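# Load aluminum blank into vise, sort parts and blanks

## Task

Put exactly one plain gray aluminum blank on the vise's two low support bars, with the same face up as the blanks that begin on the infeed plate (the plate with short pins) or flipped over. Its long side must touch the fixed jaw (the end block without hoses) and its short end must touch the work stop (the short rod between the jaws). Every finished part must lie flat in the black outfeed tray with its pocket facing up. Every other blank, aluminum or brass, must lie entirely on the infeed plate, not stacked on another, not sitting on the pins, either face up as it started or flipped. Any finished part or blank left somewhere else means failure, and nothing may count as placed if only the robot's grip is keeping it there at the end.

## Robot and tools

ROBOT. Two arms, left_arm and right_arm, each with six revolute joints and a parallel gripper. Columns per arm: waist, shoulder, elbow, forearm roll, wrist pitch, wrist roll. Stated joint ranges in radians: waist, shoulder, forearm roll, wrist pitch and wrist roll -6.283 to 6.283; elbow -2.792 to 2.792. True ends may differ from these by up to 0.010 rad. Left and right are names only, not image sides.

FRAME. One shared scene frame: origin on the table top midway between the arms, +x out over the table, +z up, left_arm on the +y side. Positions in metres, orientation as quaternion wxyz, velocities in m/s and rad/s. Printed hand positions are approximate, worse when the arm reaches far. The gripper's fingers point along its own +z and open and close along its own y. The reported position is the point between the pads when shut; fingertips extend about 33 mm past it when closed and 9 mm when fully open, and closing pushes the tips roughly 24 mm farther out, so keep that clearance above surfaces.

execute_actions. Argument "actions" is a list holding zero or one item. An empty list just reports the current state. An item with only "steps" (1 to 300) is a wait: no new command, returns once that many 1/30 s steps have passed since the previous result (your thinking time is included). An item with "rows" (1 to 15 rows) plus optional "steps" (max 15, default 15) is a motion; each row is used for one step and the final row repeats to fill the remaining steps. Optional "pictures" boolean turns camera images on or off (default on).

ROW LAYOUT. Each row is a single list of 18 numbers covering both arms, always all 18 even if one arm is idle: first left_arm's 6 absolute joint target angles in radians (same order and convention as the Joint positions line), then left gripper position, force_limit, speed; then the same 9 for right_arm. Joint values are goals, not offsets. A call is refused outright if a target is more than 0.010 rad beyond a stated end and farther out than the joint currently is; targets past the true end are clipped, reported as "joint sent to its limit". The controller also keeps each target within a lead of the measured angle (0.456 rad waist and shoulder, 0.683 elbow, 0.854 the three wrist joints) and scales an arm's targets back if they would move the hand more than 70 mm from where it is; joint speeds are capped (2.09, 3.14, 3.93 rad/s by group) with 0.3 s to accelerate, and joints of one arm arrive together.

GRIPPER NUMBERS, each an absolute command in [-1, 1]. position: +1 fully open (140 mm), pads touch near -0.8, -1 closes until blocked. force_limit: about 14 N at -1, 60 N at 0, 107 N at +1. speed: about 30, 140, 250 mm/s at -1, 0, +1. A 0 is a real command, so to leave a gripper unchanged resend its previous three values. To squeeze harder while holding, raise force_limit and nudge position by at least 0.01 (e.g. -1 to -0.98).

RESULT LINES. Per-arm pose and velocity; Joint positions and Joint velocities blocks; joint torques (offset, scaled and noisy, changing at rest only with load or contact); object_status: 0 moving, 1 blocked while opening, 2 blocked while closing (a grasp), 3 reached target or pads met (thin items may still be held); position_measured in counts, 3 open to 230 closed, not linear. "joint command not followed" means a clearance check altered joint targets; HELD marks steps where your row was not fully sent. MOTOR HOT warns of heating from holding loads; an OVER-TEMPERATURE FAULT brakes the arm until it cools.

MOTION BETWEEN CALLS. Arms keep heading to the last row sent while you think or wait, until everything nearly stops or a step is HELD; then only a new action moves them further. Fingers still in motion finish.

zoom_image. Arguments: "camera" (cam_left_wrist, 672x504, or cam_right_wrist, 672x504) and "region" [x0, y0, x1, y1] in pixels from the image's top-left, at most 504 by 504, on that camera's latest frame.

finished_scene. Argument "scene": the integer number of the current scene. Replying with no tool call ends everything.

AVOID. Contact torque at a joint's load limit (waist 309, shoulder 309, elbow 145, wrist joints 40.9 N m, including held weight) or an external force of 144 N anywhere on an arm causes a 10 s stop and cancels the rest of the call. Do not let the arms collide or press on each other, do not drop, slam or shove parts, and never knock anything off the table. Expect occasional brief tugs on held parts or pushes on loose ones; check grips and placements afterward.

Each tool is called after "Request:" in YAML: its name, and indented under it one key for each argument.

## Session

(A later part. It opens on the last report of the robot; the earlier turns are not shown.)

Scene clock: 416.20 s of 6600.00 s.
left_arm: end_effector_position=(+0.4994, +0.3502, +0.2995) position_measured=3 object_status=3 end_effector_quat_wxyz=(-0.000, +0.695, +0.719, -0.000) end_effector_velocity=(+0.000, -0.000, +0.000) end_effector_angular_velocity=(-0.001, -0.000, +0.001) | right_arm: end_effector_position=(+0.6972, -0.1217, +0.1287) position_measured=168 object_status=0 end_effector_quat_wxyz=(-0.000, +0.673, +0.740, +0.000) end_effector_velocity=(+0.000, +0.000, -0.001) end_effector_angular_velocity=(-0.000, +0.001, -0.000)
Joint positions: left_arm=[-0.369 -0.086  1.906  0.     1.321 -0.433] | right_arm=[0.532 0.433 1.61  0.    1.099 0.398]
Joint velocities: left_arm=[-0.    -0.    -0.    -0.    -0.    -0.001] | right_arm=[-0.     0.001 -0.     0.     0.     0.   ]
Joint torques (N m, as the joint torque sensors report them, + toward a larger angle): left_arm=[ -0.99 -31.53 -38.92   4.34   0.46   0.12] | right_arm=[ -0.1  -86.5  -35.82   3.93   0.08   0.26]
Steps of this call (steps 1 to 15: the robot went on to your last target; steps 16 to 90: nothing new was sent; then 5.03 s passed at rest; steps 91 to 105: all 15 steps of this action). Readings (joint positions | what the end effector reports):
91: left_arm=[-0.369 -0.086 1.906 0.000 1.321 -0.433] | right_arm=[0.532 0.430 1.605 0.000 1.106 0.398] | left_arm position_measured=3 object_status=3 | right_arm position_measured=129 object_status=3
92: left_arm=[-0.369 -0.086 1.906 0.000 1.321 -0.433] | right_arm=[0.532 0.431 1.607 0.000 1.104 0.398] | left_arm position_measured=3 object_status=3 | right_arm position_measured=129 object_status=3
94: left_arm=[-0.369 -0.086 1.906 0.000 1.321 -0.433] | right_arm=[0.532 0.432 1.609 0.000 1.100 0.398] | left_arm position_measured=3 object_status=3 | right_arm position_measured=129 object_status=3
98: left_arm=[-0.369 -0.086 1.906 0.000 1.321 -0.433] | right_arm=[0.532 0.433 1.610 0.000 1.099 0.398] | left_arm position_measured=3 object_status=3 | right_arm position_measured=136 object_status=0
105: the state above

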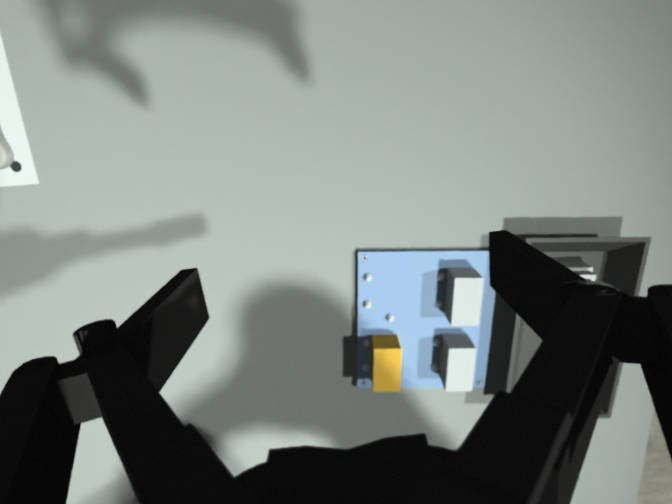

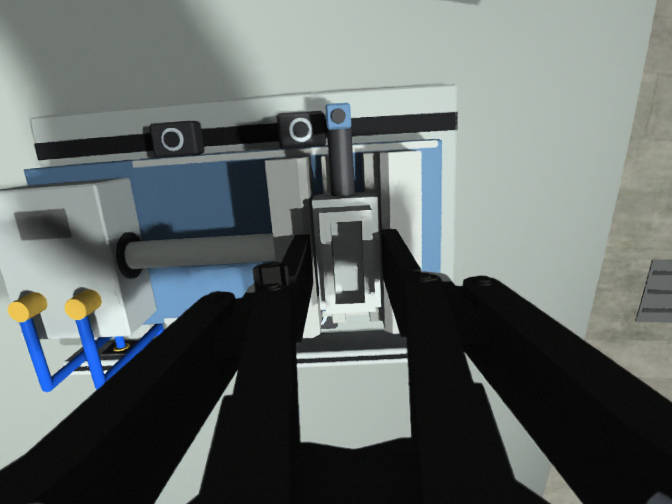

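Request:
execute_actions:
  actions:
    - {"steps": 8}

Scene clock: 417.37 s of 6600.00 s.
left_arm: end_effector_position=(+0.4994, +0.3502, +0.2995) position_measured=3 object_status=3 end_effector_quat_wxyz=(-0.000, +0.695, +0.719, -0.000) end_effector_velocity=(+0.000, -0.000, +0.000) end_effector_angular_velocity=(-0.001, -0.001, +0.001) | right_arm: end_effector_position=(+0.6972, -0.1217, +0.1287) position_measured=185 object_status=2 end_effector_quat_wxyz=(+0.000, +0.673, +0.740, +0.000) end_effector_velocity=(-0.000, +0.001, +0.001) end_effector_angular_velocity=(+0.001, -0.001, +0.000)
Joint positions: left_arm=[-0.369 -0.086  1.906  0.     1.321 -0.433] | right_arm=[0.532 0.433 1.61  0.    1.099 0.398]
Joint velocities: left_arm=[ 0. -0.  0. -0. -0. -0.] | right_arm=[ 0.001 -0.001 -0.     0.    -0.001  0.001]
Joint torques (N m, as the joint torque sensors report them, + toward a larger angle): left_arm=[ -1.89 -29.99 -39.38   4.16   0.39   0.07] | right_arm=[  2.1  -61.16 -16.03   4.54   2.45   0.  ]
Steps of this call (steps 1 to 15: the robot went on to your last target; steps 16 to 35: nothing new was sent). Readings (joint positions | what the end effector reports):
1: left_arm=[-0.369 -0.086 1.906 0.000 1.321 -0.433] | right_arm=[0.532 0.433 1.610 0.000 1.099 0.398] | left_arm position_measured=3 object_status=3 | right_arm position_measured=173 object_status=0
2: left_arm=[-0.369 -0.086 1.906 0.000 1.321 -0.433] | right_arm=[0.532 0.433 1.610 0.000 1.099 0.398] | left_arm position_measured=3 object_status=3 | right_arm position_measured=177 object_status=0
4: left_arm=[-0.369 -0.086 1.906 0.000 1.321 -0.433] | right_arm=[0.532 0.433 1.610 0.000 1.099 0.398] | left_arm position_measured=3 object_status=3 | right_arm position_measured=185 object_status=0
8: left_arm=[-0.369 -0.086 1.906 0.000 1.321 -0.433] | right_arm=[0.532 0.433 1.610 0.000 1.099 0.398] | left_arm position_measured=3 object_status=3 | right_arm position_measured=185 object_status=0
35: the state above
All arms were judged still, so your last target was given up. Only a new action makes them travel on or press farther. Fingers that are still opening or closing keep moving.

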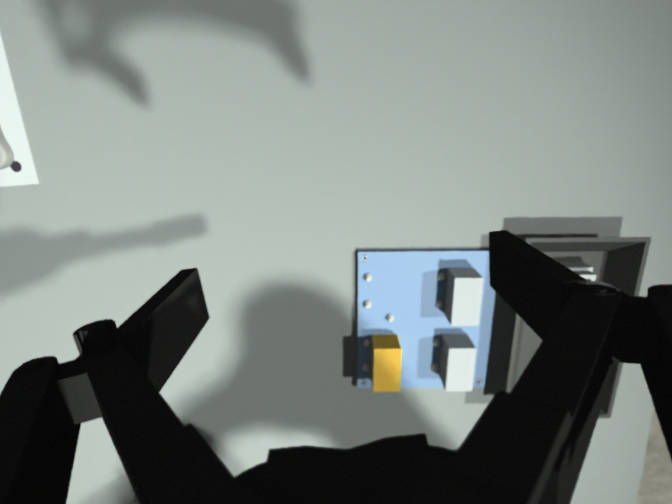

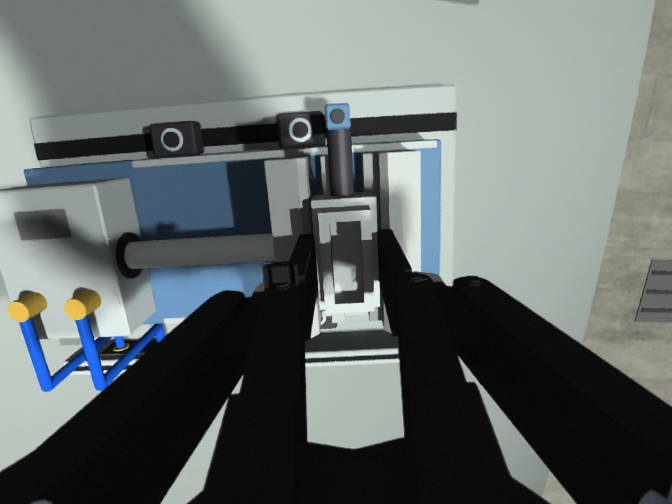

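Request:
execute_actions:
  actions:
    - {"rows": [[-0.3691,-0.0857,1.9064,0,1.3209,-0.4326,1,0,0, 0.5317,0.4316,1.6079,0,1.1022,0.3977,-0.98,0,-0.5]], "steps": 10}

Scene clock: 424.80 s of 6600.00 s.
left_arm: end_effector_position=(+0.4994, +0.3502, +0.2995) position_measured=3 object_status=3 end_effector_quat_wxyz=(-0.000, +0.695, +0.719, -0.000) end_effector_velocity=(-0.000, +0.000, -0.000) end_effector_angular_velocity=(-0.000, +0.001, +0.001) | right_arm: end_effector_position=(+0.6972, -0.1218, +0.1304) position_measured=186 object_status=2 end_effector_quat_wxyz=(-0.000, +0.673, +0.740, -0.000) end_effector_velocity=(+0.000, +0.001, +0.002) end_effector_angular_velocity=(+0.002, -0.002, +0.000)
Joint positions: left_arm=[-0.369 -0.086  1.906  0.     1.321 -0.433] | right_arm=[ 0.532  0.432  1.608 -0.     1.102  0.398]
Joint velocities: left_arm=[ 0.     0.001  0.    -0.     0.    -0.   ] | right_arm=[ 0.001 -0.001 -0.002  0.001  0.     0.   ]
Joint torques (N m, as the joint torque sensors report them, + toward a larger angle): left_arm=[ -1.82 -30.4  -38.83   4.22   0.3   -0.19] | right_arm=[ -1.06 -86.42 -36.75   3.9   -0.07   0.29]
Steps of this call (steps 1 to 90: nothing new was sent; then 4.10 s passed at rest; steps 91 to 100: all 10 steps of this action). Readings (joint positions | what the end effector reports):
91: left_arm=[-0.369 -0.086 1.906 0.000 1.321 -0.433] | right_arm=[0.532 0.433 1.610 -0.000 1.099 0.398] | left_arm position_measured=3 object_status=3 | right_arm position_measured=185 object_status=0
92: left_arm=[-0.369 -0.086 1.906 0.000 1.321 -0.433] | right_arm=[0.532 0.433 1.609 -0.000 1.100 0.398] | left_arm position_measured=3 object_status=3 | right_arm position_measured=185 object_status=0
94: left_arm=[-0.369 -0.086 1.906 0.000 1.321 -0.433] | right_arm=[0.532 0.432 1.609 -0.000 1.102 0.398] | left_arm position_measured=3 object_status=3 | right_arm position_measured=186 object_status=0
98: left_arm=[-0.369 -0.086 1.906 -0.000 1.321 -0.433] | right_arm=[0.532 0.432 1.608 -0.000 1.102 0.398] | left_arm position_measured=3 object_status=3 | right_arm position_measured=186 object_status=2
100: the state above

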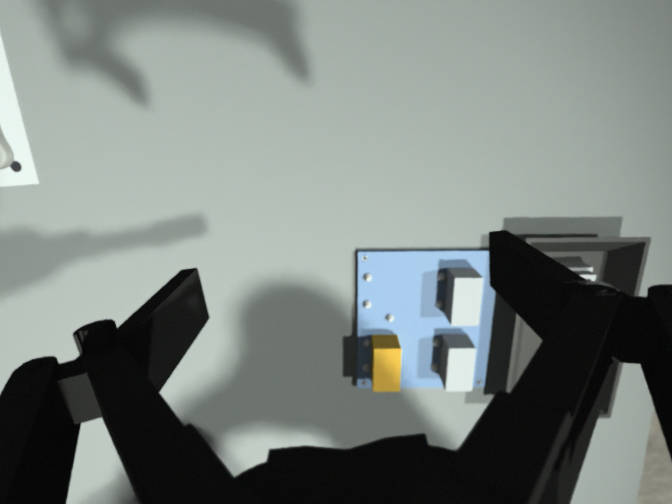

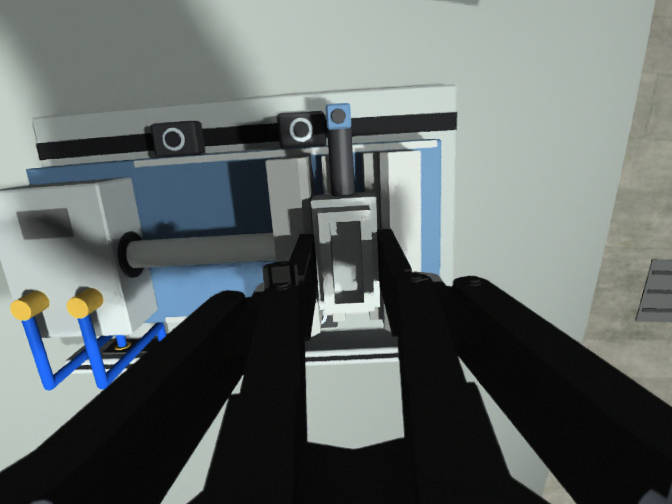

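Request:
execute_actions:
  actions:
    - {"rows": [[-0.3691,-0.0857,1.9064,0,1.3209,-0.4326,1,0,0, 0.5317,0.4235,1.5955,0,1.1226,0.3977,-0.98,0,-0.5],[-0.3691,-0.0857,1.9064,0,1.3209,-0.4326,1,0,0, 0.5317,0.4235,1.5955,0,1.1226,0.3977,-0.98,0,-0.5],[-0.3691,-0.0857,1.9064,0,1.3209,-0.4326,1,0,0, 0.5317,0.4235,1.5955,0,1.1226,0.3977,-0.98,0,-0.5],[-0.3691,-0.0857,1.9064,0,1.3209,-0.4326,1,0,0, 0.5317,0.4235,1.5955,0,1.1226,0.3977,-0.98,0,-0.5],[-0.3691,-0.0857,1.9064,0,1.3209,-0.4326,1,0,0, 0.5317,0.4235,1.5955,0,1.1226,0.3977,-0.98,0,-0.5],[-0.3691,-0.0857,1.9064,0,1.3209,-0.4326,1,0,0, 0.5317,0.3932,1.5498,0,1.1986,0.3977,-0.98,0,-0.5]], "steps": 15}

Scene clock: 450.20 s of 6600.00 s.
left_arm: end_effector_position=(+0.4994, +0.3502, +0.2995) position_measured=3 object_status=3 end_effector_quat_wxyz=(-0.000, +0.695, +0.719, -0.000) end_effector_velocity=(+0.000, -0.000, +0.001) end_effector_angular_velocity=(-0.001, -0.003, -0.001) | right_arm: end_effector_position=(+0.6974, -0.1216, +0.1891) position_measured=186 object_status=2 end_effector_quat_wxyz=(+0.000, +0.672, +0.740, -0.000) end_effector_velocity=(+0.000, +0.001, +0.003) end_effector_angular_velocity=(+0.000, -0.001, +0.002)
Joint positions: left_arm=[-0.369 -0.086  1.906  0.     1.321 -0.433] | right_arm=[ 0.532  0.393  1.55  -0.     1.198  0.398]
Joint velocities: left_arm=[-0.    -0.001 -0.    -0.    -0.002  0.001] | right_arm=[ 0.001 -0.001 -0.003 -0.     0.004 -0.   ]
Joint torques (N m, as the joint torque sensors report them, + toward a larger angle): left_arm=[  0.22 -29.75 -38.77   4.45   0.32   0.21] | right_arm=[  0.   -86.37 -38.6    4.14   0.21   0.17]
Steps of this call (steps 1 to 15: the robot went on to your last target; steps 16 to 90: nothing new was sent; then 21.90 s passed at rest; steps 91 to 105: all 15 steps of this action). Readings (joint positions | what the end effector reports):
91: left_arm=[-0.369 -0.086 1.906 0.000 1.321 -0.433] | right_arm=[0.532 0.431 1.608 -0.000 1.103 0.398] | left_arm position_measured=3 object_status=3 | right_arm position_measured=186 object_status=2
92: left_arm=[-0.369 -0.086 1.906 0.000 1.321 -0.433] | right_arm=[0.532 0.429 1.604 -0.000 1.109 0.398] | left_arm position_measured=3 object_status=3 | right_arm position_measured=186 object_status=2
94: left_arm=[-0.369 -0.086 1.906 0.000 1.321 -0.433] | right_arm=[0.532 0.425 1.597 -0.000 1.119 0.398] | left_arm position_measured=3 object_status=3 | right_arm position_measured=186 object_status=2
98: left_arm=[-0.369 -0.086 1.906 0.000 1.321 -0.433] | right_arm=[0.532 0.412 1.578 -0.000 1.154 0.398] | left_arm position_measured=3 object_status=3 | right_arm position_measured=186 object_status=2
105: the state above

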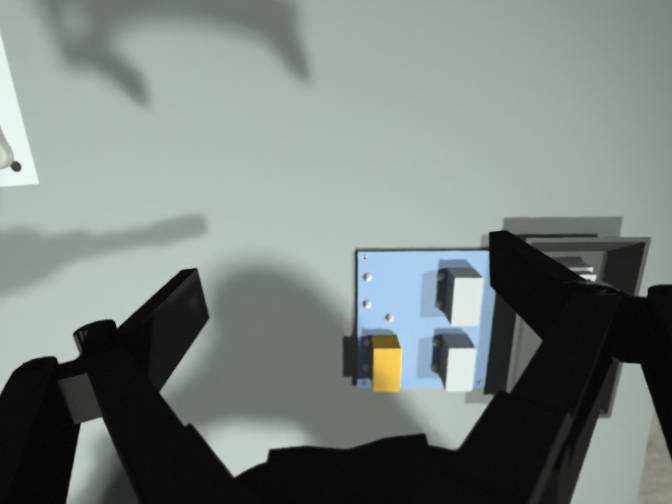

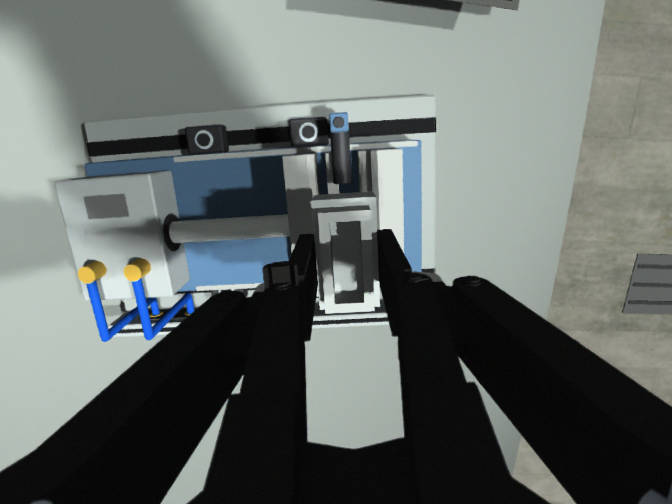

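Request:
execute_actions:
  actions:
    - {"rows": [[-0.3691,-0.0857,1.9064,0,1.3209,-0.4326,1,0,0, 0.7169,0.6965,1.1018,0,1.3433,0.7709,-0.98,0,-0.5]], "steps": 15}
  pictures: false

Request:
execute_actions:
  actions:
    - {"steps": 12}

Scene clock: 454.63 s of 6600.00 s.
left_arm: end_effector_position=(+0.4994, +0.3502, +0.2995) position_measured=3 object_status=3 end_effector_quat_wxyz=(-0.000, +0.695, +0.719, -0.000) end_effector_velocity=(+0.001, -0.000, +0.000) end_effector_angular_velocity=(-0.001, -0.001, -0.003) | right_arm: end_effector_position=(+0.7554, +0.0750, +0.1748) position_measured=186 object_status=2 end_effector_quat_wxyz=(+0.000, +0.730, +0.683, -0.000) end_effector_velocity=(+0.045, +0.427, -0.070) end_effector_angular_velocity=(-0.002, +0.003, -0.336)
Joint positions: left_arm=[-0.369 -0.086  1.906  0.     1.321 -0.433] | right_arm=[ 0.691  0.655  1.163 -0.     1.323  0.72 ]
Joint velocities: left_arm=[ 0.     0.    -0.001 -0.    -0.     0.003] | right_arm=[ 0.339  0.555 -0.813  0.     0.261  0.675]
Joint torques (N m, as the joint torque sensors report them, + toward a larger angle): left_arm=[ -1.47 -29.93 -38.73   4.3    0.17   0.07] | right_arm=[  -2.23 -114.    -38.81    3.73   -0.06    0.16]
Steps of this call (steps 1 to 15: the robot went on to your last target; steps 16 to 90: nothing new was sent; then 0.93 s passed at rest; steps 91 to 105: all 15 steps of this action). Readings (joint positions | what the end effector reports):
91: left_arm=[-0.369 -0.086 1.906 0.000 1.321 -0.433] | right_arm=[0.532 0.393 1.550 -0.000 1.199 0.398] | left_arm position_measured=3 object_status=3 | right_arm position_measured=186 object_status=2
92: left_arm=[-0.369 -0.086 1.906 0.000 1.321 -0.433] | right_arm=[0.534 0.398 1.543 -0.000 1.200 0.403] | left_arm position_measured=3 object_status=3 | right_arm position_measured=186 object_status=2
94: left_arm=[-0.369 -0.086 1.906 0.000 1.321 -0.433] | right_arm=[0.553 0.429 1.496 -0.000 1.216 0.443] | left_arm position_measured=3 object_status=3 | right_arm position_measured=186 object_status=2
98: left_arm=[-0.369 -0.086 1.906 0.000 1.321 -0.433] | right_arm=[0.605 0.514 1.371 -0.000 1.256 0.546] | left_arm position_measured=3 object_status=3 | right_arm position_measured=186 object_status=2
105: the state above

Scene clock: 455.03 s of 6600.00 s.
left_arm: end_effector_position=(+0.4994, +0.3502, +0.2995) position_measured=3 object_status=3 end_effector_quat_wxyz=(-0.000, +0.695, +0.719, -0.000) end_effector_velocity=(+0.000, -0.000, +0.001) end_effector_angular_velocity=(-0.001, -0.002, +0.002) | right_arm: end_effector_position=(+0.7579, +0.1072, +0.1696) position_measured=186 object_status=2 end_effector_quat_wxyz=(+0.000, +0.739, +0.674, +0.000) end_effector_velocity=(+0.001, -0.000, -0.001) end_effector_angular_velocity=(-0.001, +0.000, -0.000)
Joint positions: left_arm=[-0.369 -0.086  1.906  0.     1.321 -0.433] | right_arm=[ 0.717  0.696  1.102 -0.     1.343  0.771]
Joint velocities: left_arm=[-0.    -0.001 -0.    -0.    -0.001 -0.002] | right_arm=[-0.001  0.001 -0.    -0.001 -0.    -0.   ]
Joint torques (N m, as the joint torque sensors report them, + toward a larger angle): left_arm=[ -1.29 -30.55 -39.16   4.37   0.21  -0.09] | right_arm=[  -0.34 -112.7   -39.66    4.     -0.05    0.55]
Steps of this call (steps 1 to 12: the robot went on to your last target). Readings (joint positions | what the end effector reports):
1: left_arm=[-0.369 -0.086 1.906 0.000 1.321 -0.433] | right_arm=[0.702 0.672 1.138 -0.000 1.331 0.740] | left_arm position_measured=3 object_status=3 | right_arm position_measured=186 object_status=2
2: left_arm=[-0.369 -0.086 1.906 0.000 1.321 -0.433] | right_arm=[0.710 0.685 1.120 -0.000 1.337 0.756] | left_arm position_measured=3 object_status=3 | right_arm position_measured=186 object_status=2
4: left_arm=[-0.369 -0.086 1.906 0.000 1.321 -0.433] | right_arm=[0.716 0.695 1.104 -0.000 1.342 0.769] | left_arm position_measured=3 object_status=3 | right_arm position_measured=186 object_status=2
8: left_arm=[-0.369 -0.086 1.906 0.000 1.321 -0.433] | right_arm=[0.717 0.696 1.102 -0.000 1.343 0.771] | left_arm position_measured=3 object_status=3 | right_arm position_measured=186 object_status=2
12: the state above

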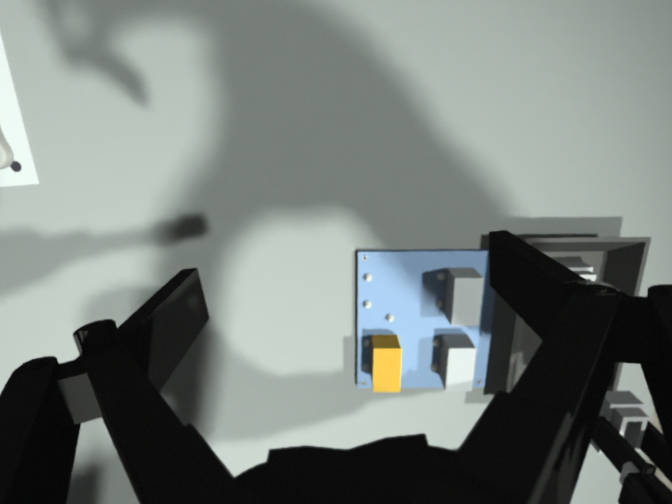

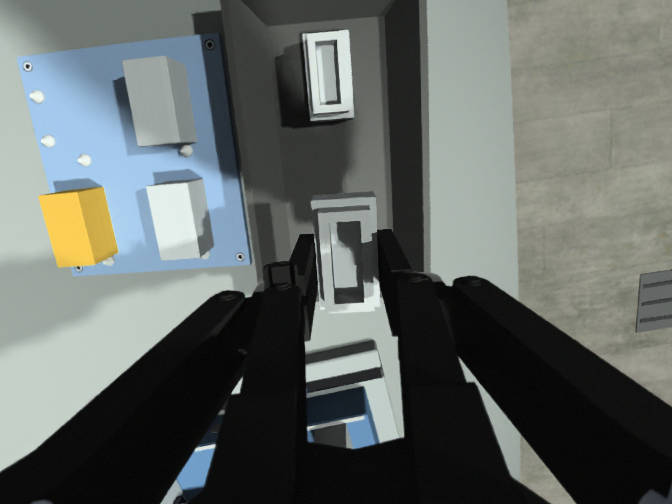

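Request:
zoom_image:
  camera: "cam_right_wrist"
  region: [210, 0, 450, 300]

Region (210, 0, 450, 300) of cam_right_wrist's 672x504 image, scaled by 1.680, with more detail than that image has; it fills the left 403 columns of this view, and the rest is white.

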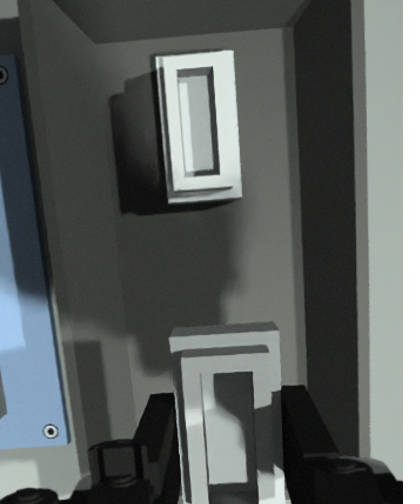

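Request:
execute_actions:
  actions:
    - {"rows": [[-0.3691,-0.0857,1.9064,0,1.3209,-0.4326,1,0,0, 0.7189,0.7454,1.2031,0,1.1931,0.7729,-0.98,0,-0.5],[-0.3691,-0.0857,1.9064,0,1.3209,-0.4326,1,0,0, 0.7189,0.7454,1.2031,0,1.1931,0.7729,-0.98,0,-0.5],[-0.3691,-0.0857,1.9064,0,1.3209,-0.4326,1,0,0, 0.7189,0.7454,1.2031,0,1.1931,0.7729,-0.98,0,-0.5],[-0.3691,-0.0857,1.9064,0,1.3209,-0.4326,1,0,0, 0.7189,0.7454,1.2031,0,1.1931,0.7729,-0.98,0,-0.5],[-0.3691,-0.0857,1.9064,0,1.3209,-0.4326,1,0,0, 0.7189,0.7454,1.2031,0,1.1931,0.7729,-0.98,0,-0.5],[-0.3691,-0.0857,1.9064,0,1.3209,-0.4326,1,0,0, 0.7189,0.7454,1.2031,0,1.1931,0.7729,-0.98,0,-0.5],[-0.3691,-0.0857,1.9064,0,1.3209,-0.4326,1,0,0, 0.7189,0.7454,1.2031,0,1.1931,0.7729,-0.98,0,-0.5],[-0.3691,-0.0857,1.9064,0,1.3209,-0.4326,1,0,0, 0.7189,0.7454,1.2031,0,1.1931,0.7729,-0.98,0,-0.5],[-0.3691,-0.0857,1.9064,0,1.3209,-0.4326,1,0,0, 0.7189,0.7505,1.2092,0,1.1819,0.7729,-0.98,0,-0.5]], "steps": 15}
  pictures: false

Request:
execute_actions:
  actions:
    - {"steps": 8}

Scene clock: 472.10 s of 6600.00 s.
left_arm: end_effector_position=(+0.4994, +0.3502, +0.2995) position_measured=3 object_status=3 end_effector_quat_wxyz=(-0.000, +0.695, +0.719, -0.000) end_effector_velocity=(+0.000, +0.000, +0.000) end_effector_angular_velocity=(+0.001, -0.000, +0.001) | right_arm: end_effector_position=(+0.7550, +0.1073, +0.0619) position_measured=186 object_status=2 end_effector_quat_wxyz=(-0.000, +0.739, +0.674, +0.000) end_effector_velocity=(-0.000, -0.000, -0.002) end_effector_angular_velocity=(+0.002, -0.002, -0.001)
Joint positions: left_arm=[-0.369 -0.086  1.906  0.     1.321 -0.433] | right_arm=[0.719 0.75  1.209 0.    1.182 0.773]
Joint velocities: left_arm=[ 0.    -0.    -0.     0.001  0.001 -0.001] | right_arm=[-0.    -0.     0.004  0.    -0.007  0.001]
Joint torques (N m, as the joint torque sensors report them, + toward a larger angle): left_arm=[ -1.34 -31.54 -39.34   4.27   0.12   0.48] | right_arm=[  -0.64 -117.16  -39.32    4.02   -0.04    0.04]
Steps of this call (steps 1 to 30: the robot went on to your last target; steps 31 to 90: nothing new was sent; then 13.57 s passed at rest; steps 91 to 105: all 15 steps of this action). Readings (joint positions | what the end effector reports):
91: left_arm=[-0.369 -0.086 1.906 0.000 1.321 -0.433] | right_arm=[0.717 0.697 1.102 0.000 1.343 0.771] | left_arm position_measured=3 object_status=3 | right_arm position_measured=186 object_status=2
92: left_arm=[-0.369 -0.086 1.906 0.000 1.321 -0.433] | right_arm=[0.717 0.699 1.107 0.000 1.335 0.771] | left_arm position_measured=3 object_status=3 | right_arm position_measured=186 object_status=2
94: left_arm=[-0.369 -0.086 1.906 0.000 1.321 -0.433] | right_arm=[0.718 0.716 1.143 0.000 1.281 0.772] | left_arm position_measured=3 object_status=3 | right_arm position_measured=186 object_status=2
98: left_arm=[-0.369 -0.086 1.906 0.000 1.321 -0.433] | right_arm=[0.719 0.744 1.198 0.000 1.201 0.773] | left_arm position_measured=3 object_status=3 | right_arm position_measured=186 object_status=2
105: the state above

Scene clock: 472.37 s of 6600.00 s.
left_arm: end_effector_position=(+0.4994, +0.3502, +0.2995) position_measured=3 object_status=3 end_effector_quat_wxyz=(-0.000, +0.695, +0.719, -0.000) end_effector_velocity=(-0.001, +0.000, -0.000) end_effector_angular_velocity=(+0.001, +0.002, -0.002) | right_arm: end_effector_position=(+0.7549, +0.1073, +0.0615) position_measured=186 object_status=2 end_effector_quat_wxyz=(-0.000, +0.739, +0.674, +0.000) end_effector_velocity=(-0.000, +0.001, -0.000) end_effector_angular_velocity=(+0.001, -0.001, -0.000)
Joint positions: left_arm=[-0.369 -0.086  1.906  0.     1.321 -0.433] | right_arm=[0.719 0.75  1.209 0.    1.182 0.773]
Joint velocities: left_arm=[-0.     0.     0.     0.     0.002  0.001] | right_arm=[ 0.    -0.     0.     0.    -0.001  0.   ]
Joint torques (N m, as the joint torque sensors report them, + toward a larger angle): left_arm=[  0.42 -30.84 -38.47   4.26   0.41  -0.14] | right_arm=[   0.55 -115.19  -37.85    4.11   -0.16    0.01]
Steps of this call (steps 1 to 8: the robot went on to your last target). Readings (joint positions | what the end effector reports):
1: left_arm=[-0.369 -0.086 1.906 0.000 1.321 -0.433] | right_arm=[0.719 0.750 1.209 0.000 1.182 0.773] | left_arm position_measured=3 object_status=3 | right_arm position_measured=186 object_status=2
2: left_arm=[-0.369 -0.086 1.906 0.000 1.321 -0.433] | right_arm=[0.719 0.750 1.209 0.000 1.182 0.773] | left_arm position_measured=3 object_status=3 | right_arm position_measured=186 object_status=2
4: left_arm=[-0.369 -0.086 1.906 0.000 1.321 -0.433] | right_arm=[0.719 0.750 1.209 0.000 1.182 0.773] | left_arm position_measured=3 object_status=3 | right_arm position_measured=186 object_status=2
8: the state above

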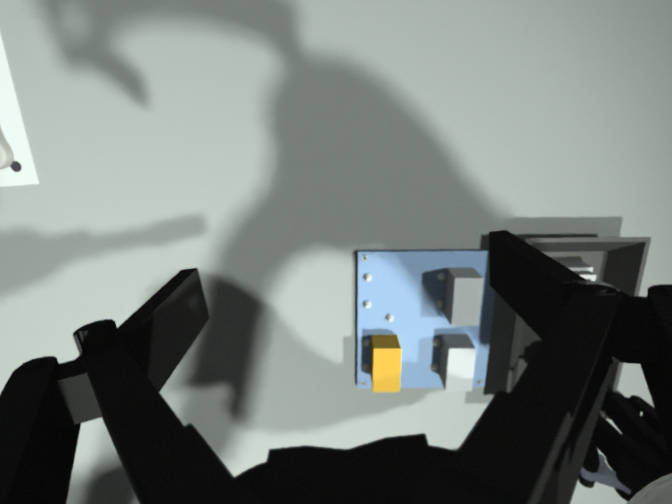

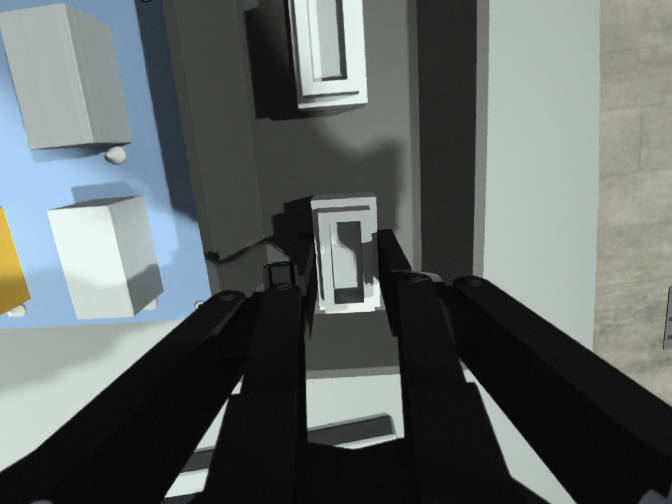

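Request:
execute_actions:
  actions:
    - {"rows": [[-0.3691,-0.0857,1.9064,0,1.3209,-0.4326,1,0,0, 0.7189,0.7531,1.2122,0,1.1763,0.7729,-0.98,0,-0.5]], "steps": 8}
  pictures: false

Scene clock: 475.30 s of 6600.00 s.
left_arm: end_effector_position=(+0.4994, +0.3502, +0.2995) position_measured=3 object_status=3 end_effector_quat_wxyz=(-0.000, +0.695, +0.719, -0.000) end_effector_velocity=(+0.001, -0.000, +0.000) end_effector_angular_velocity=(-0.000, -0.001, -0.000) | right_arm: end_effector_position=(+0.7550, +0.1074, +0.0580) position_measured=186 object_status=2 end_effector_quat_wxyz=(+0.000, +0.739, +0.674, +0.000) end_effector_velocity=(-0.000, -0.001, -0.005) end_effector_angular_velocity=(-0.003, +0.003, -0.001)
Joint positions: left_arm=[-0.369 -0.086  1.906  0.     1.321 -0.433] | right_arm=[ 0.719  0.753  1.212 -0.     1.176  0.773]
Joint velocities: left_arm=[-0.     0.001 -0.001 -0.    -0.001  0.   ] | right_arm=[-0.001  0.004  0.002 -0.    -0.002  0.001]
Joint torques (N m, as the joint torque sensors report them, + toward a larger angle): left_arm=[ -0.26 -31.71 -38.39   4.3    0.09   0.23] | right_arm=[-10.65 -51.89 -11.88   0.53  -5.8    0.34]
Steps of this call (steps 1 to 15: the robot went on to your last target; steps 16 to 80: nothing new was sent; steps 81 to 88: all 8 steps of this action). Readings (joint positions | what the end effector reports):
81: left_arm=[-0.369 -0.086 1.906 0.000 1.321 -0.433] | right_arm=[0.719 0.751 1.209 -0.000 1.182 0.773] | left_arm position_measured=3 object_status=3 | right_arm position_measured=186 object_status=2
82: left_arm=[-0.369 -0.086 1.906 0.000 1.321 -0.433] | right_arm=[0.719 0.751 1.210 0.000 1.180 0.773] | left_arm position_measured=3 object_status=3 | right_arm position_measured=186 object_status=2
84: left_arm=[-0.369 -0.086 1.906 0.000 1.321 -0.433] | right_arm=[0.719 0.752 1.211 -0.000 1.177 0.773] | left_arm position_measured=3 object_status=3 | right_arm position_measured=186 object_status=2
88: the state above

Request:
execute_actions:
  actions:
    - {"rows": [[-0.3691,-0.0857,1.9064,0,1.3209,-0.4326,1,0,0, 0.7189,0.7511,1.2099,0,1.1806,0.7729,-0.98,0,-0.5]], "steps": 8}

Scene clock: 477.03 s of 6600.00 s.
left_arm: end_effector_position=(+0.4994, +0.3502, +0.2995) position_measured=3 object_status=3 end_effector_quat_wxyz=(-0.000, +0.695, +0.719, -0.000) end_effector_velocity=(-0.000, -0.000, +0.001) end_effector_angular_velocity=(-0.000, -0.000, +0.003) | right_arm: end_effector_position=(+0.7545, +0.1070, +0.0594) position_measured=186 object_status=2 end_effector_quat_wxyz=(-0.000, +0.739, +0.674, -0.001) end_effector_velocity=(+0.004, +0.003, +0.009) end_effector_angular_velocity=(+0.009, -0.010, -0.000)
Joint positions: left_arm=[-0.369 -0.086  1.906  0.     1.321 -0.433] | right_arm=[ 0.719  0.752  1.211 -0.     1.181  0.773]
Joint velocities: left_arm=[-0.    -0.001 -0.001 -0.     0.001 -0.003] | right_arm=[-0.001 -0.006 -0.007  0.    -0.001 -0.001]
Joint torques (N m, as the joint torque sensors report them, + toward a larger angle): left_arm=[  0.16 -32.64 -38.72   4.48   0.72   0.01] | right_arm=[   0.22 -116.33  -37.49    3.78   -0.09    0.34]
Steps of this call (steps 1 to 15: the robot went on to your last target; steps 16 to 44: nothing new was sent; steps 45 to 52: all 8 steps of this action). Readings (joint positions | what the end effector reports):
45: left_arm=[-0.369 -0.086 1.906 0.000 1.321 -0.433] | right_arm=[0.719 0.753 1.212 -0.000 1.177 0.773] | left_arm position_measured=3 object_status=3 | right_arm position_measured=186 object_status=2
46: left_arm=[-0.369 -0.086 1.906 0.000 1.321 -0.433] | right_arm=[0.719 0.753 1.212 -0.000 1.178 0.773] | left_arm position_measured=3 object_status=3 | right_arm position_measured=186 object_status=2
48: left_arm=[-0.369 -0.086 1.906 0.000 1.321 -0.433] | right_arm=[0.719 0.753 1.211 -0.000 1.180 0.773] | left_arm position_measured=3 object_status=3 | right_arm position_measured=186 object_status=2
52: the state above

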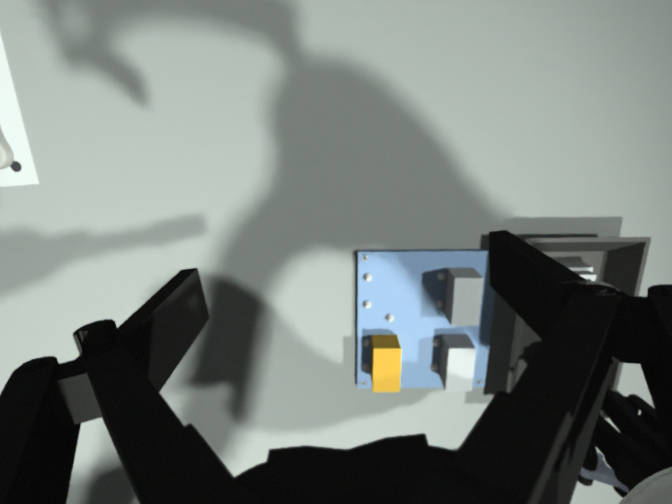

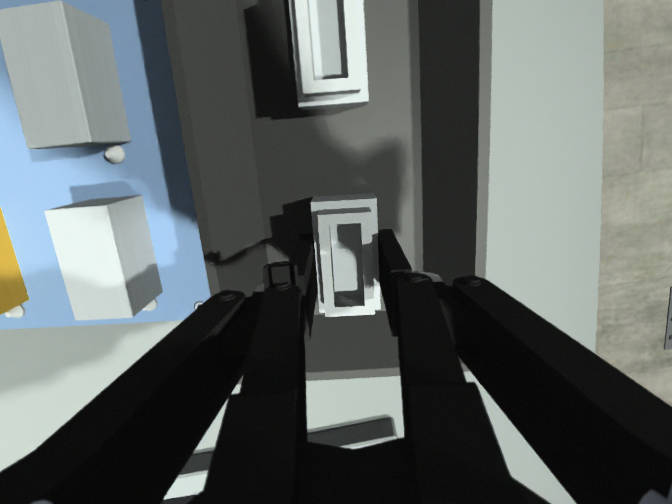

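Request:
execute_actions:
  actions:
    - {"rows": [[-0.3691,-0.0857,1.9064,0,1.3209,-0.4326,1,0,0, 0.7189,0.7268,1.1791,0,1.2357,0.7729,-0.98,0,-0.5],[-0.3691,-0.0857,1.9064,0,1.3209,-0.4326,1,0,0, 0.7189,0.7268,1.1791,0,1.2357,0.7729,-0.98,0,-0.5],[-0.3691,-0.0857,1.9064,0,1.3209,-0.4326,1,0,0, 0.7189,0.7268,1.1791,0,1.2357,0.7729,-0.98,0,-0.5],[-0.3691,-0.0857,1.9064,0,1.3209,-0.4326,1,0,0, 0.7189,0.7268,1.1791,0,1.2357,0.7729,-0.98,0,-0.5],[-0.3691,-0.0857,1.9064,0,1.3209,-0.4326,1,0,0, 0.7189,0.7268,1.1791,0,1.2357,0.7729,-0.98,0,-0.5],[-0.3691,-0.0857,1.9064,0,1.3209,-0.4326,1,0,0, 0.7189,0.7268,1.1791,0,1.2357,0.7729,-0.98,0,-0.5],[-0.3691,-0.0857,1.9064,0,1.3209,-0.4326,1,0,0, 0.7189,0.7268,1.1791,0,1.2357,0.7729,-0.98,0,-0.5],[-0.3691,-0.0857,1.9064,0,1.3209,-0.4326,1,0,0, 0.7189,0.7268,1.1791,0,1.2357,0.7729,-0.98,0,-0.5],[-0.3691,-0.0857,1.9064,0,1.3209,-0.4326,1,0,0, 0.7341,0.7434,1.1494,0,1.2488,2.3591,-0.98,0,-0.5]], "steps": 15}
  pictures: false

Request:
execute_actions:
  actions:
    - {"steps": 20}

Scene clock: 508.20 s of 6600.00 s.
left_arm: end_effector_position=(+0.4994, +0.3502, +0.2995) position_measured=3 object_status=3 end_effector_quat_wxyz=(-0.000, +0.695, +0.719, -0.000) end_effector_velocity=(+0.000, -0.000, -0.000) end_effector_angular_velocity=(-0.000, +0.001, -0.001) | right_arm: end_effector_position=(+0.7542, +0.1120, +0.0965) position_measured=186 object_status=2 end_effector_quat_wxyz=(+0.000, +0.821, +0.570, -0.002) end_effector_velocity=(-0.006, +0.052, +0.003) end_effector_angular_velocity=(-0.008, -0.008, -2.543)
Joint positions: left_arm=[-0.369 -0.086  1.906  0.     1.321 -0.433] | right_arm=[ 0.723  0.735  1.169 -0.     1.241  1.042]
Joint velocities: left_arm=[ 0.     0.    -0.    -0.001  0.001  0.001] | right_arm=[ 0.047  0.048 -0.091 -0.001  0.043  2.59 ]
Joint torques (N m, as the joint torque sensors report them, + toward a larger angle): left_arm=[ -1.97 -31.27 -37.75   4.26   0.33  -0.03] | right_arm=[   0.19 -120.42  -39.27    4.37   -0.32    0.27]
Steps of this call (steps 1 to 15: the robot went on to your last target; steps 16 to 90: nothing new was sent; then 27.67 s passed at rest; steps 91 to 105: all 15 steps of this action). Readings (joint positions | what the end effector reports):
91: left_arm=[-0.369 -0.086 1.906 0.000 1.321 -0.433] | right_arm=[0.719 0.751 1.210 -0.000 1.181 0.773] | left_arm position_measured=3 object_status=3 | right_arm position_measured=186 object_status=2
92: left_arm=[-0.369 -0.086 1.906 0.000 1.321 -0.433] | right_arm=[0.719 0.748 1.205 -0.000 1.190 0.773] | left_arm position_measured=3 object_status=3 | right_arm position_measured=186 object_status=2
94: left_arm=[-0.369 -0.086 1.906 0.000 1.321 -0.433] | right_arm=[0.719 0.732 1.186 -0.000 1.222 0.773] | left_arm position_measured=3 object_status=3 | right_arm position_measured=186 object_status=2
98: left_arm=[-0.369 -0.086 1.906 0.000 1.321 -0.433] | right_arm=[0.719 0.727 1.180 -0.000 1.235 0.773] | left_arm position_measured=3 object_status=3 | right_arm position_measured=186 object_status=2
105: the state above

Scene clock: 508.87 s of 6600.00 s.
left_arm: end_effector_position=(+0.4994, +0.3502, +0.2995) position_measured=3 object_status=3 end_effector_quat_wxyz=(-0.000, +0.695, +0.719, -0.000) end_effector_velocity=(+0.001, -0.001, -0.000) end_effector_angular_velocity=(-0.000, -0.001, -0.000) | right_arm: end_effector_position=(+0.7529, +0.1242, +0.0995) position_measured=186 object_status=2 end_effector_quat_wxyz=(+0.000, +0.999, -0.046, -0.000) end_effector_velocity=(+0.000, -0.001, -0.000) end_effector_angular_velocity=(-0.001, +0.001, -0.003)
Joint positions: left_arm=[-0.369 -0.086  1.906  0.     1.321 -0.433] | right_arm=[ 0.734  0.743  1.149 -0.     1.249  2.359]
Joint velocities: left_arm=[-0.001  0.001 -0.001  0.    -0.001 -0.   ] | right_arm=[-0.001  0.    -0.    -0.     0.002  0.002]
Joint torques (N m, as the joint torque sensors report them, + toward a larger angle): left_arm=[ -0.22 -29.64 -38.04   4.37   0.47   0.3 ] | right_arm=[   0.63 -117.46  -39.26    3.96    0.22    0.15]
Steps of this call (steps 1 to 20: the robot went on to your last target). Readings (joint positions | what the end effector reports):
1: left_arm=[-0.369 -0.086 1.906 0.000 1.321 -0.433] | right_arm=[0.725 0.737 1.166 -0.000 1.242 1.137] | left_arm position_measured=3 object_status=3 | right_arm position_measured=186 object_status=2
2: left_arm=[-0.369 -0.086 1.906 0.000 1.321 -0.433] | right_arm=[0.727 0.738 1.163 -0.000 1.244 1.247] | left_arm position_measured=3 object_status=3 | right_arm position_measured=186 object_status=2
4: left_arm=[-0.369 -0.086 1.906 0.000 1.321 -0.433] | right_arm=[0.730 0.740 1.158 -0.000 1.246 1.491] | left_arm position_measured=3 object_status=3 | right_arm position_measured=186 object_status=2
8: left_arm=[-0.369 -0.086 1.906 0.000 1.321 -0.433] | right_arm=[0.733 0.742 1.152 -0.000 1.248 1.954] | left_arm position_measured=3 object_status=3 | right_arm position_measured=186 object_status=2
20: the state above

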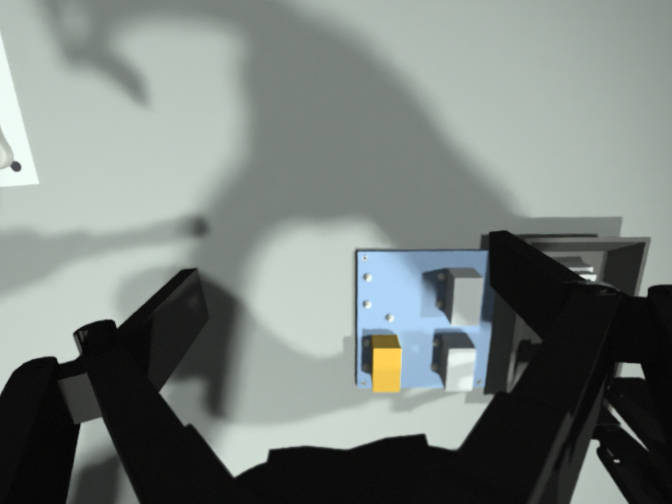

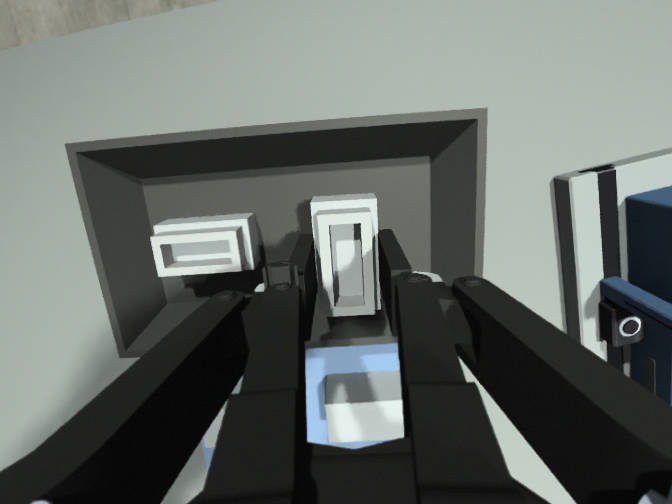

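Request:
execute_actions:
  actions:
    - {"rows": [[-0.3691,-0.0857,1.9064,0,1.3209,-0.4326,1,0,0, 0.7389,0.7709,1.1663,0,1.2044,2.3639,-0.98,0,-0.5],[-0.3691,-0.0857,1.9064,0,1.3209,-0.4326,1,0,0, 0.7389,0.7709,1.1663,0,1.2044,2.3639,-0.98,0,-0.5],[-0.3691,-0.0857,1.9064,0,1.3209,-0.4326,1,0,0, 0.7389,0.7709,1.1663,0,1.2044,2.3639,-0.98,0,-0.5],[-0.3691,-0.0857,1.9064,0,1.3209,-0.4326,1,0,0, 0.7389,0.7709,1.1663,0,1.2044,2.3639,-0.98,0,-0.5],[-0.3691,-0.0857,1.9064,0,1.3209,-0.4326,1,0,0, 0.7389,0.7709,1.1663,0,1.2044,2.3639,-0.98,0,-0.5],[-0.3691,-0.0857,1.9064,0,1.3209,-0.4326,1,0,0, 0.7389,0.7709,1.1663,0,1.2044,2.3639,-0.98,0,-0.5],[-0.3691,-0.0857,1.9064,0,1.3209,-0.4326,1,0,0, 0.7389,0.7709,1.1663,0,1.2044,2.3639,-0.98,0,-0.5],[-0.3691,-0.0857,1.9064,0,1.3209,-0.4326,1,0,0, 0.7389,0.7739,1.1704,0,1.1973,2.3639,-0.98,0,-0.5]], "steps": 15}

Scene clock: 526.07 s of 6600.00 s.
left_arm: end_effector_position=(+0.4994, +0.3502, +0.2995) position_measured=3 object_status=3 end_effector_quat_wxyz=(-0.000, +0.695, +0.719, -0.000) end_effector_velocity=(+0.000, -0.001, -0.000) end_effector_angular_velocity=(+0.000, -0.000, -0.002) | right_arm: end_effector_position=(+0.7529, +0.1302, +0.0596) position_measured=186 object_status=2 end_effector_quat_wxyz=(-0.000, +0.999, -0.046, +0.000) end_effector_velocity=(-0.001, +0.001, -0.000) end_effector_angular_velocity=(+0.000, -0.001, +0.000)
Joint positions: left_arm=[-0.369 -0.086  1.906  0.     1.321 -0.433] | right_arm=[0.739 0.774 1.17  0.    1.197 2.364]
Joint velocities: left_arm=[-0.001  0.001 -0.     0.    -0.001  0.001] | right_arm=[ 0.001 -0.     0.001 -0.    -0.002  0.001]
Joint torques (N m, as the joint torque sensors report them, + toward a larger angle): left_arm=[ -0.9  -30.69 -38.85   4.12   0.3    0.09] | right_arm=[   0.7  -119.15  -38.87    3.97   -0.17    0.19]
Steps of this call (steps 1 to 15: the robot went on to your last target; steps 16 to 90: nothing new was sent; then 13.70 s passed at rest; steps 91 to 105: all 15 steps of this action). Readings (joint positions | what the end effector reports):
91: left_arm=[-0.369 -0.086 1.906 0.000 1.321 -0.433] | right_arm=[0.734 0.744 1.149 0.000 1.249 2.359] | left_arm position_measured=3 object_status=3 | right_arm position_measured=186 object_status=2
92: left_arm=[-0.369 -0.086 1.906 0.000 1.321 -0.433] | right_arm=[0.735 0.747 1.151 0.000 1.242 2.360] | left_arm position_measured=3 object_status=3 | right_arm position_measured=186 object_status=2
94: left_arm=[-0.369 -0.086 1.906 0.000 1.321 -0.433] | right_arm=[0.738 0.765 1.163 0.000 1.215 2.363] | left_arm position_measured=3 object_status=3 | right_arm position_measured=186 object_status=2
98: left_arm=[-0.369 -0.086 1.906 0.000 1.321 -0.433] | right_arm=[0.739 0.771 1.166 0.000 1.205 2.364] | left_arm position_measured=3 object_status=3 | right_arm position_measured=186 object_status=2
105: the state above

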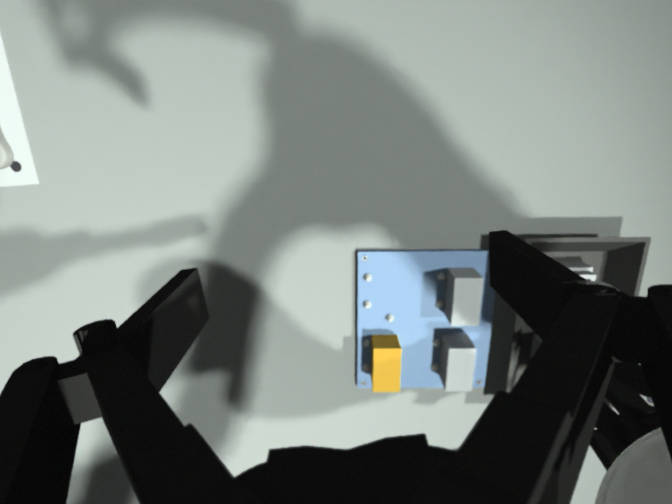

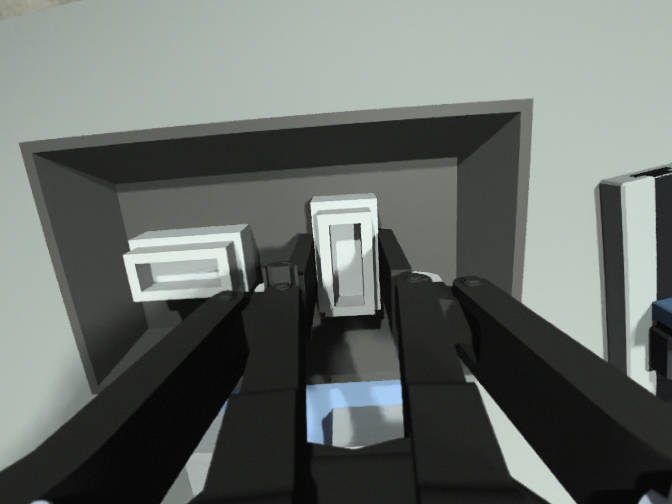

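Request:
execute_actions:
  actions:
    - {"rows": [[-0.3691,-0.0857,1.9064,0,1.3209,-0.4326,1,0,0, 0.7389,0.7751,1.1720,0,1.1945,2.3639,-0.98,0,-0.5]], "steps": 8}
  pictures: false

Scene clock: 527.97 s of 6600.00 s.
left_arm: end_effector_position=(+0.4994, +0.3502, +0.2995) position_measured=3 object_status=3 end_effector_quat_wxyz=(-0.000, +0.695, +0.719, -0.000) end_effector_velocity=(+0.001, -0.000, +0.000) end_effector_angular_velocity=(-0.001, -0.002, -0.000) | right_arm: end_effector_position=(+0.7530, +0.1302, +0.0580) position_measured=186 object_status=2 end_effector_quat_wxyz=(-0.000, +0.999, -0.046, +0.000) end_effector_velocity=(-0.000, +0.000, -0.004) end_effector_angular_velocity=(-0.001, +0.002, -0.000)
Joint positions: left_arm=[-0.369 -0.086  1.906  0.     1.321 -0.433] | right_arm=[ 0.739  0.775  1.172 -0.     1.195  2.364]
Joint velocities: left_arm=[ 0.    -0.    -0.     0.    -0.001  0.   ] | right_arm=[ 0.     0.004  0.     0.    -0.002  0.   ]
Joint torques (N m, as the joint torque sensors report them, + toward a larger angle): left_arm=[ -0.8  -28.34 -38.57   4.33   0.42   0.13] | right_arm=[ -2.22 -78.17 -22.16   3.62  -3.56   0.18]
Steps of this call (steps 1 to 15: the robot went on to your last target; steps 16 to 49: nothing new was sent; steps 50 to 57: all 8 steps of this action). Readings (joint positions | what the end effector reports):
50: left_arm=[-0.369 -0.086 1.906 0.000 1.321 -0.433] | right_arm=[0.739 0.774 1.170 -0.000 1.197 2.364] | left_arm position_measured=3 object_status=3 | right_arm position_measured=186 object_status=2
51: left_arm=[-0.369 -0.086 1.906 0.000 1.321 -0.433] | right_arm=[0.739 0.774 1.171 -0.000 1.196 2.364] | left_arm position_measured=3 object_status=3 | right_arm position_measured=186 object_status=2
53: left_arm=[-0.369 -0.086 1.906 0.000 1.321 -0.433] | right_arm=[0.739 0.775 1.171 -0.000 1.195 2.364] | left_arm position_measured=3 object_status=3 | right_arm position_measured=186 object_status=2
57: the state above

Request:
execute_actions:
  actions:
    - {"rows": [[-0.3691,-0.0857,1.9064,0,1.3209,-0.4326,1,0,0, 0.7389,0.7744,1.1711,0,1.1961,2.3639,-0.98,0,-0.5],[-0.3691,-0.0857,1.9064,0,1.3209,-0.4326,1,0,0, 0.7389,0.7744,1.1711,0,1.1961,2.3639,-0.98,0,-0.5],[-0.3691,-0.0857,1.9064,0,1.3209,-0.4326,1,0,0, 0.7389,0.7744,1.1711,0,1.1961,2.3639,-0.98,0,-0.5],[-0.3691,-0.0857,1.9064,0,1.3209,-0.4326,1,0,0, 0.7389,0.7744,1.1711,0,1.1961,2.3639,-0.98,0,-0.5],[-0.3691,-0.0857,1.9064,0,1.3209,-0.4326,1,0,0, 0.7389,0.7744,1.1711,0,1.1961,2.3639,-0.25,0,-0.3]], "steps": 15}

Scene clock: 536.50 s of 6600.00 s.
left_arm: end_effector_position=(+0.4994, +0.3502, +0.2995) position_measured=3 object_status=3 end_effector_quat_wxyz=(-0.000, +0.695, +0.719, -0.000) end_effector_velocity=(-0.001, +0.000, +0.000) end_effector_angular_velocity=(-0.000, +0.000, +0.000) | right_arm: end_effector_position=(+0.7527, +0.1300, +0.0581) position_measured=160 object_status=0 end_effector_quat_wxyz=(+0.000, +0.999, -0.046, -0.000) end_effector_velocity=(+0.001, +0.001, +0.002) end_effector_angular_velocity=(+0.002, -0.002, +0.000)
Joint positions: left_arm=[-0.369 -0.086  1.906 -0.     1.321 -0.433] | right_arm=[0.739 0.775 1.171 0.    1.196 2.364]
Joint velocities: left_arm=[-0.    -0.001  0.    -0.     0.001 -0.   ] | right_arm=[ 0.    -0.001 -0.002  0.    -0.    -0.   ]
Joint torques (N m, as the joint torque sensors report them, + toward a larger angle): left_arm=[ -1.35 -30.32 -38.92   4.25   0.24  -0.09] | right_arm=[   0.08 -117.35  -38.21    3.81   -0.01    0.17]
Steps of this call (steps 1 to 15: the robot went on to your last target; steps 16 to 90: nothing new was sent; then 5.03 s passed at rest; steps 91 to 105: all 15 steps of this action). Readings (joint positions | what the end effector reports):
91: left_arm=[-0.369 -0.086 1.906 0.000 1.321 -0.433] | right_arm=[0.739 0.775 1.172 -0.000 1.194 2.364] | left_arm position_measured=3 object_status=3 | right_arm position_measured=186 object_status=2
92: left_arm=[-0.369 -0.086 1.906 0.000 1.321 -0.433] | right_arm=[0.739 0.775 1.172 0.000 1.194 2.364] | left_arm position_measured=3 object_status=3 | right_arm position_measured=186 object_status=2
94: left_arm=[-0.369 -0.086 1.906 0.000 1.321 -0.433] | right_arm=[0.739 0.775 1.172 0.000 1.195 2.364] | left_arm position_measured=3 object_status=3 | right_arm position_measured=186 object_status=2
98: left_arm=[-0.369 -0.086 1.906 -0.000 1.321 -0.433] | right_arm=[0.739 0.775 1.172 0.000 1.196 2.364] | left_arm position_measured=3 object_status=3 | right_arm position_measured=171 object_status=0
105: the state above

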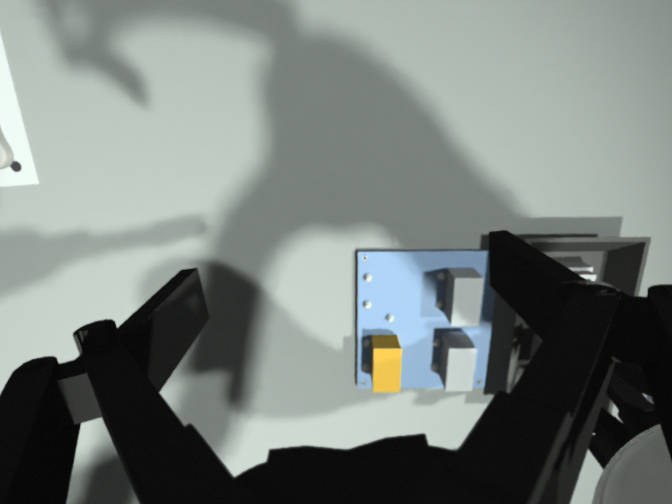

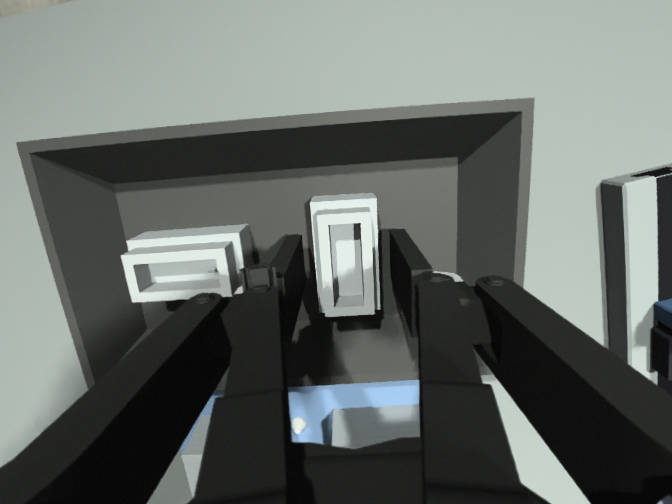

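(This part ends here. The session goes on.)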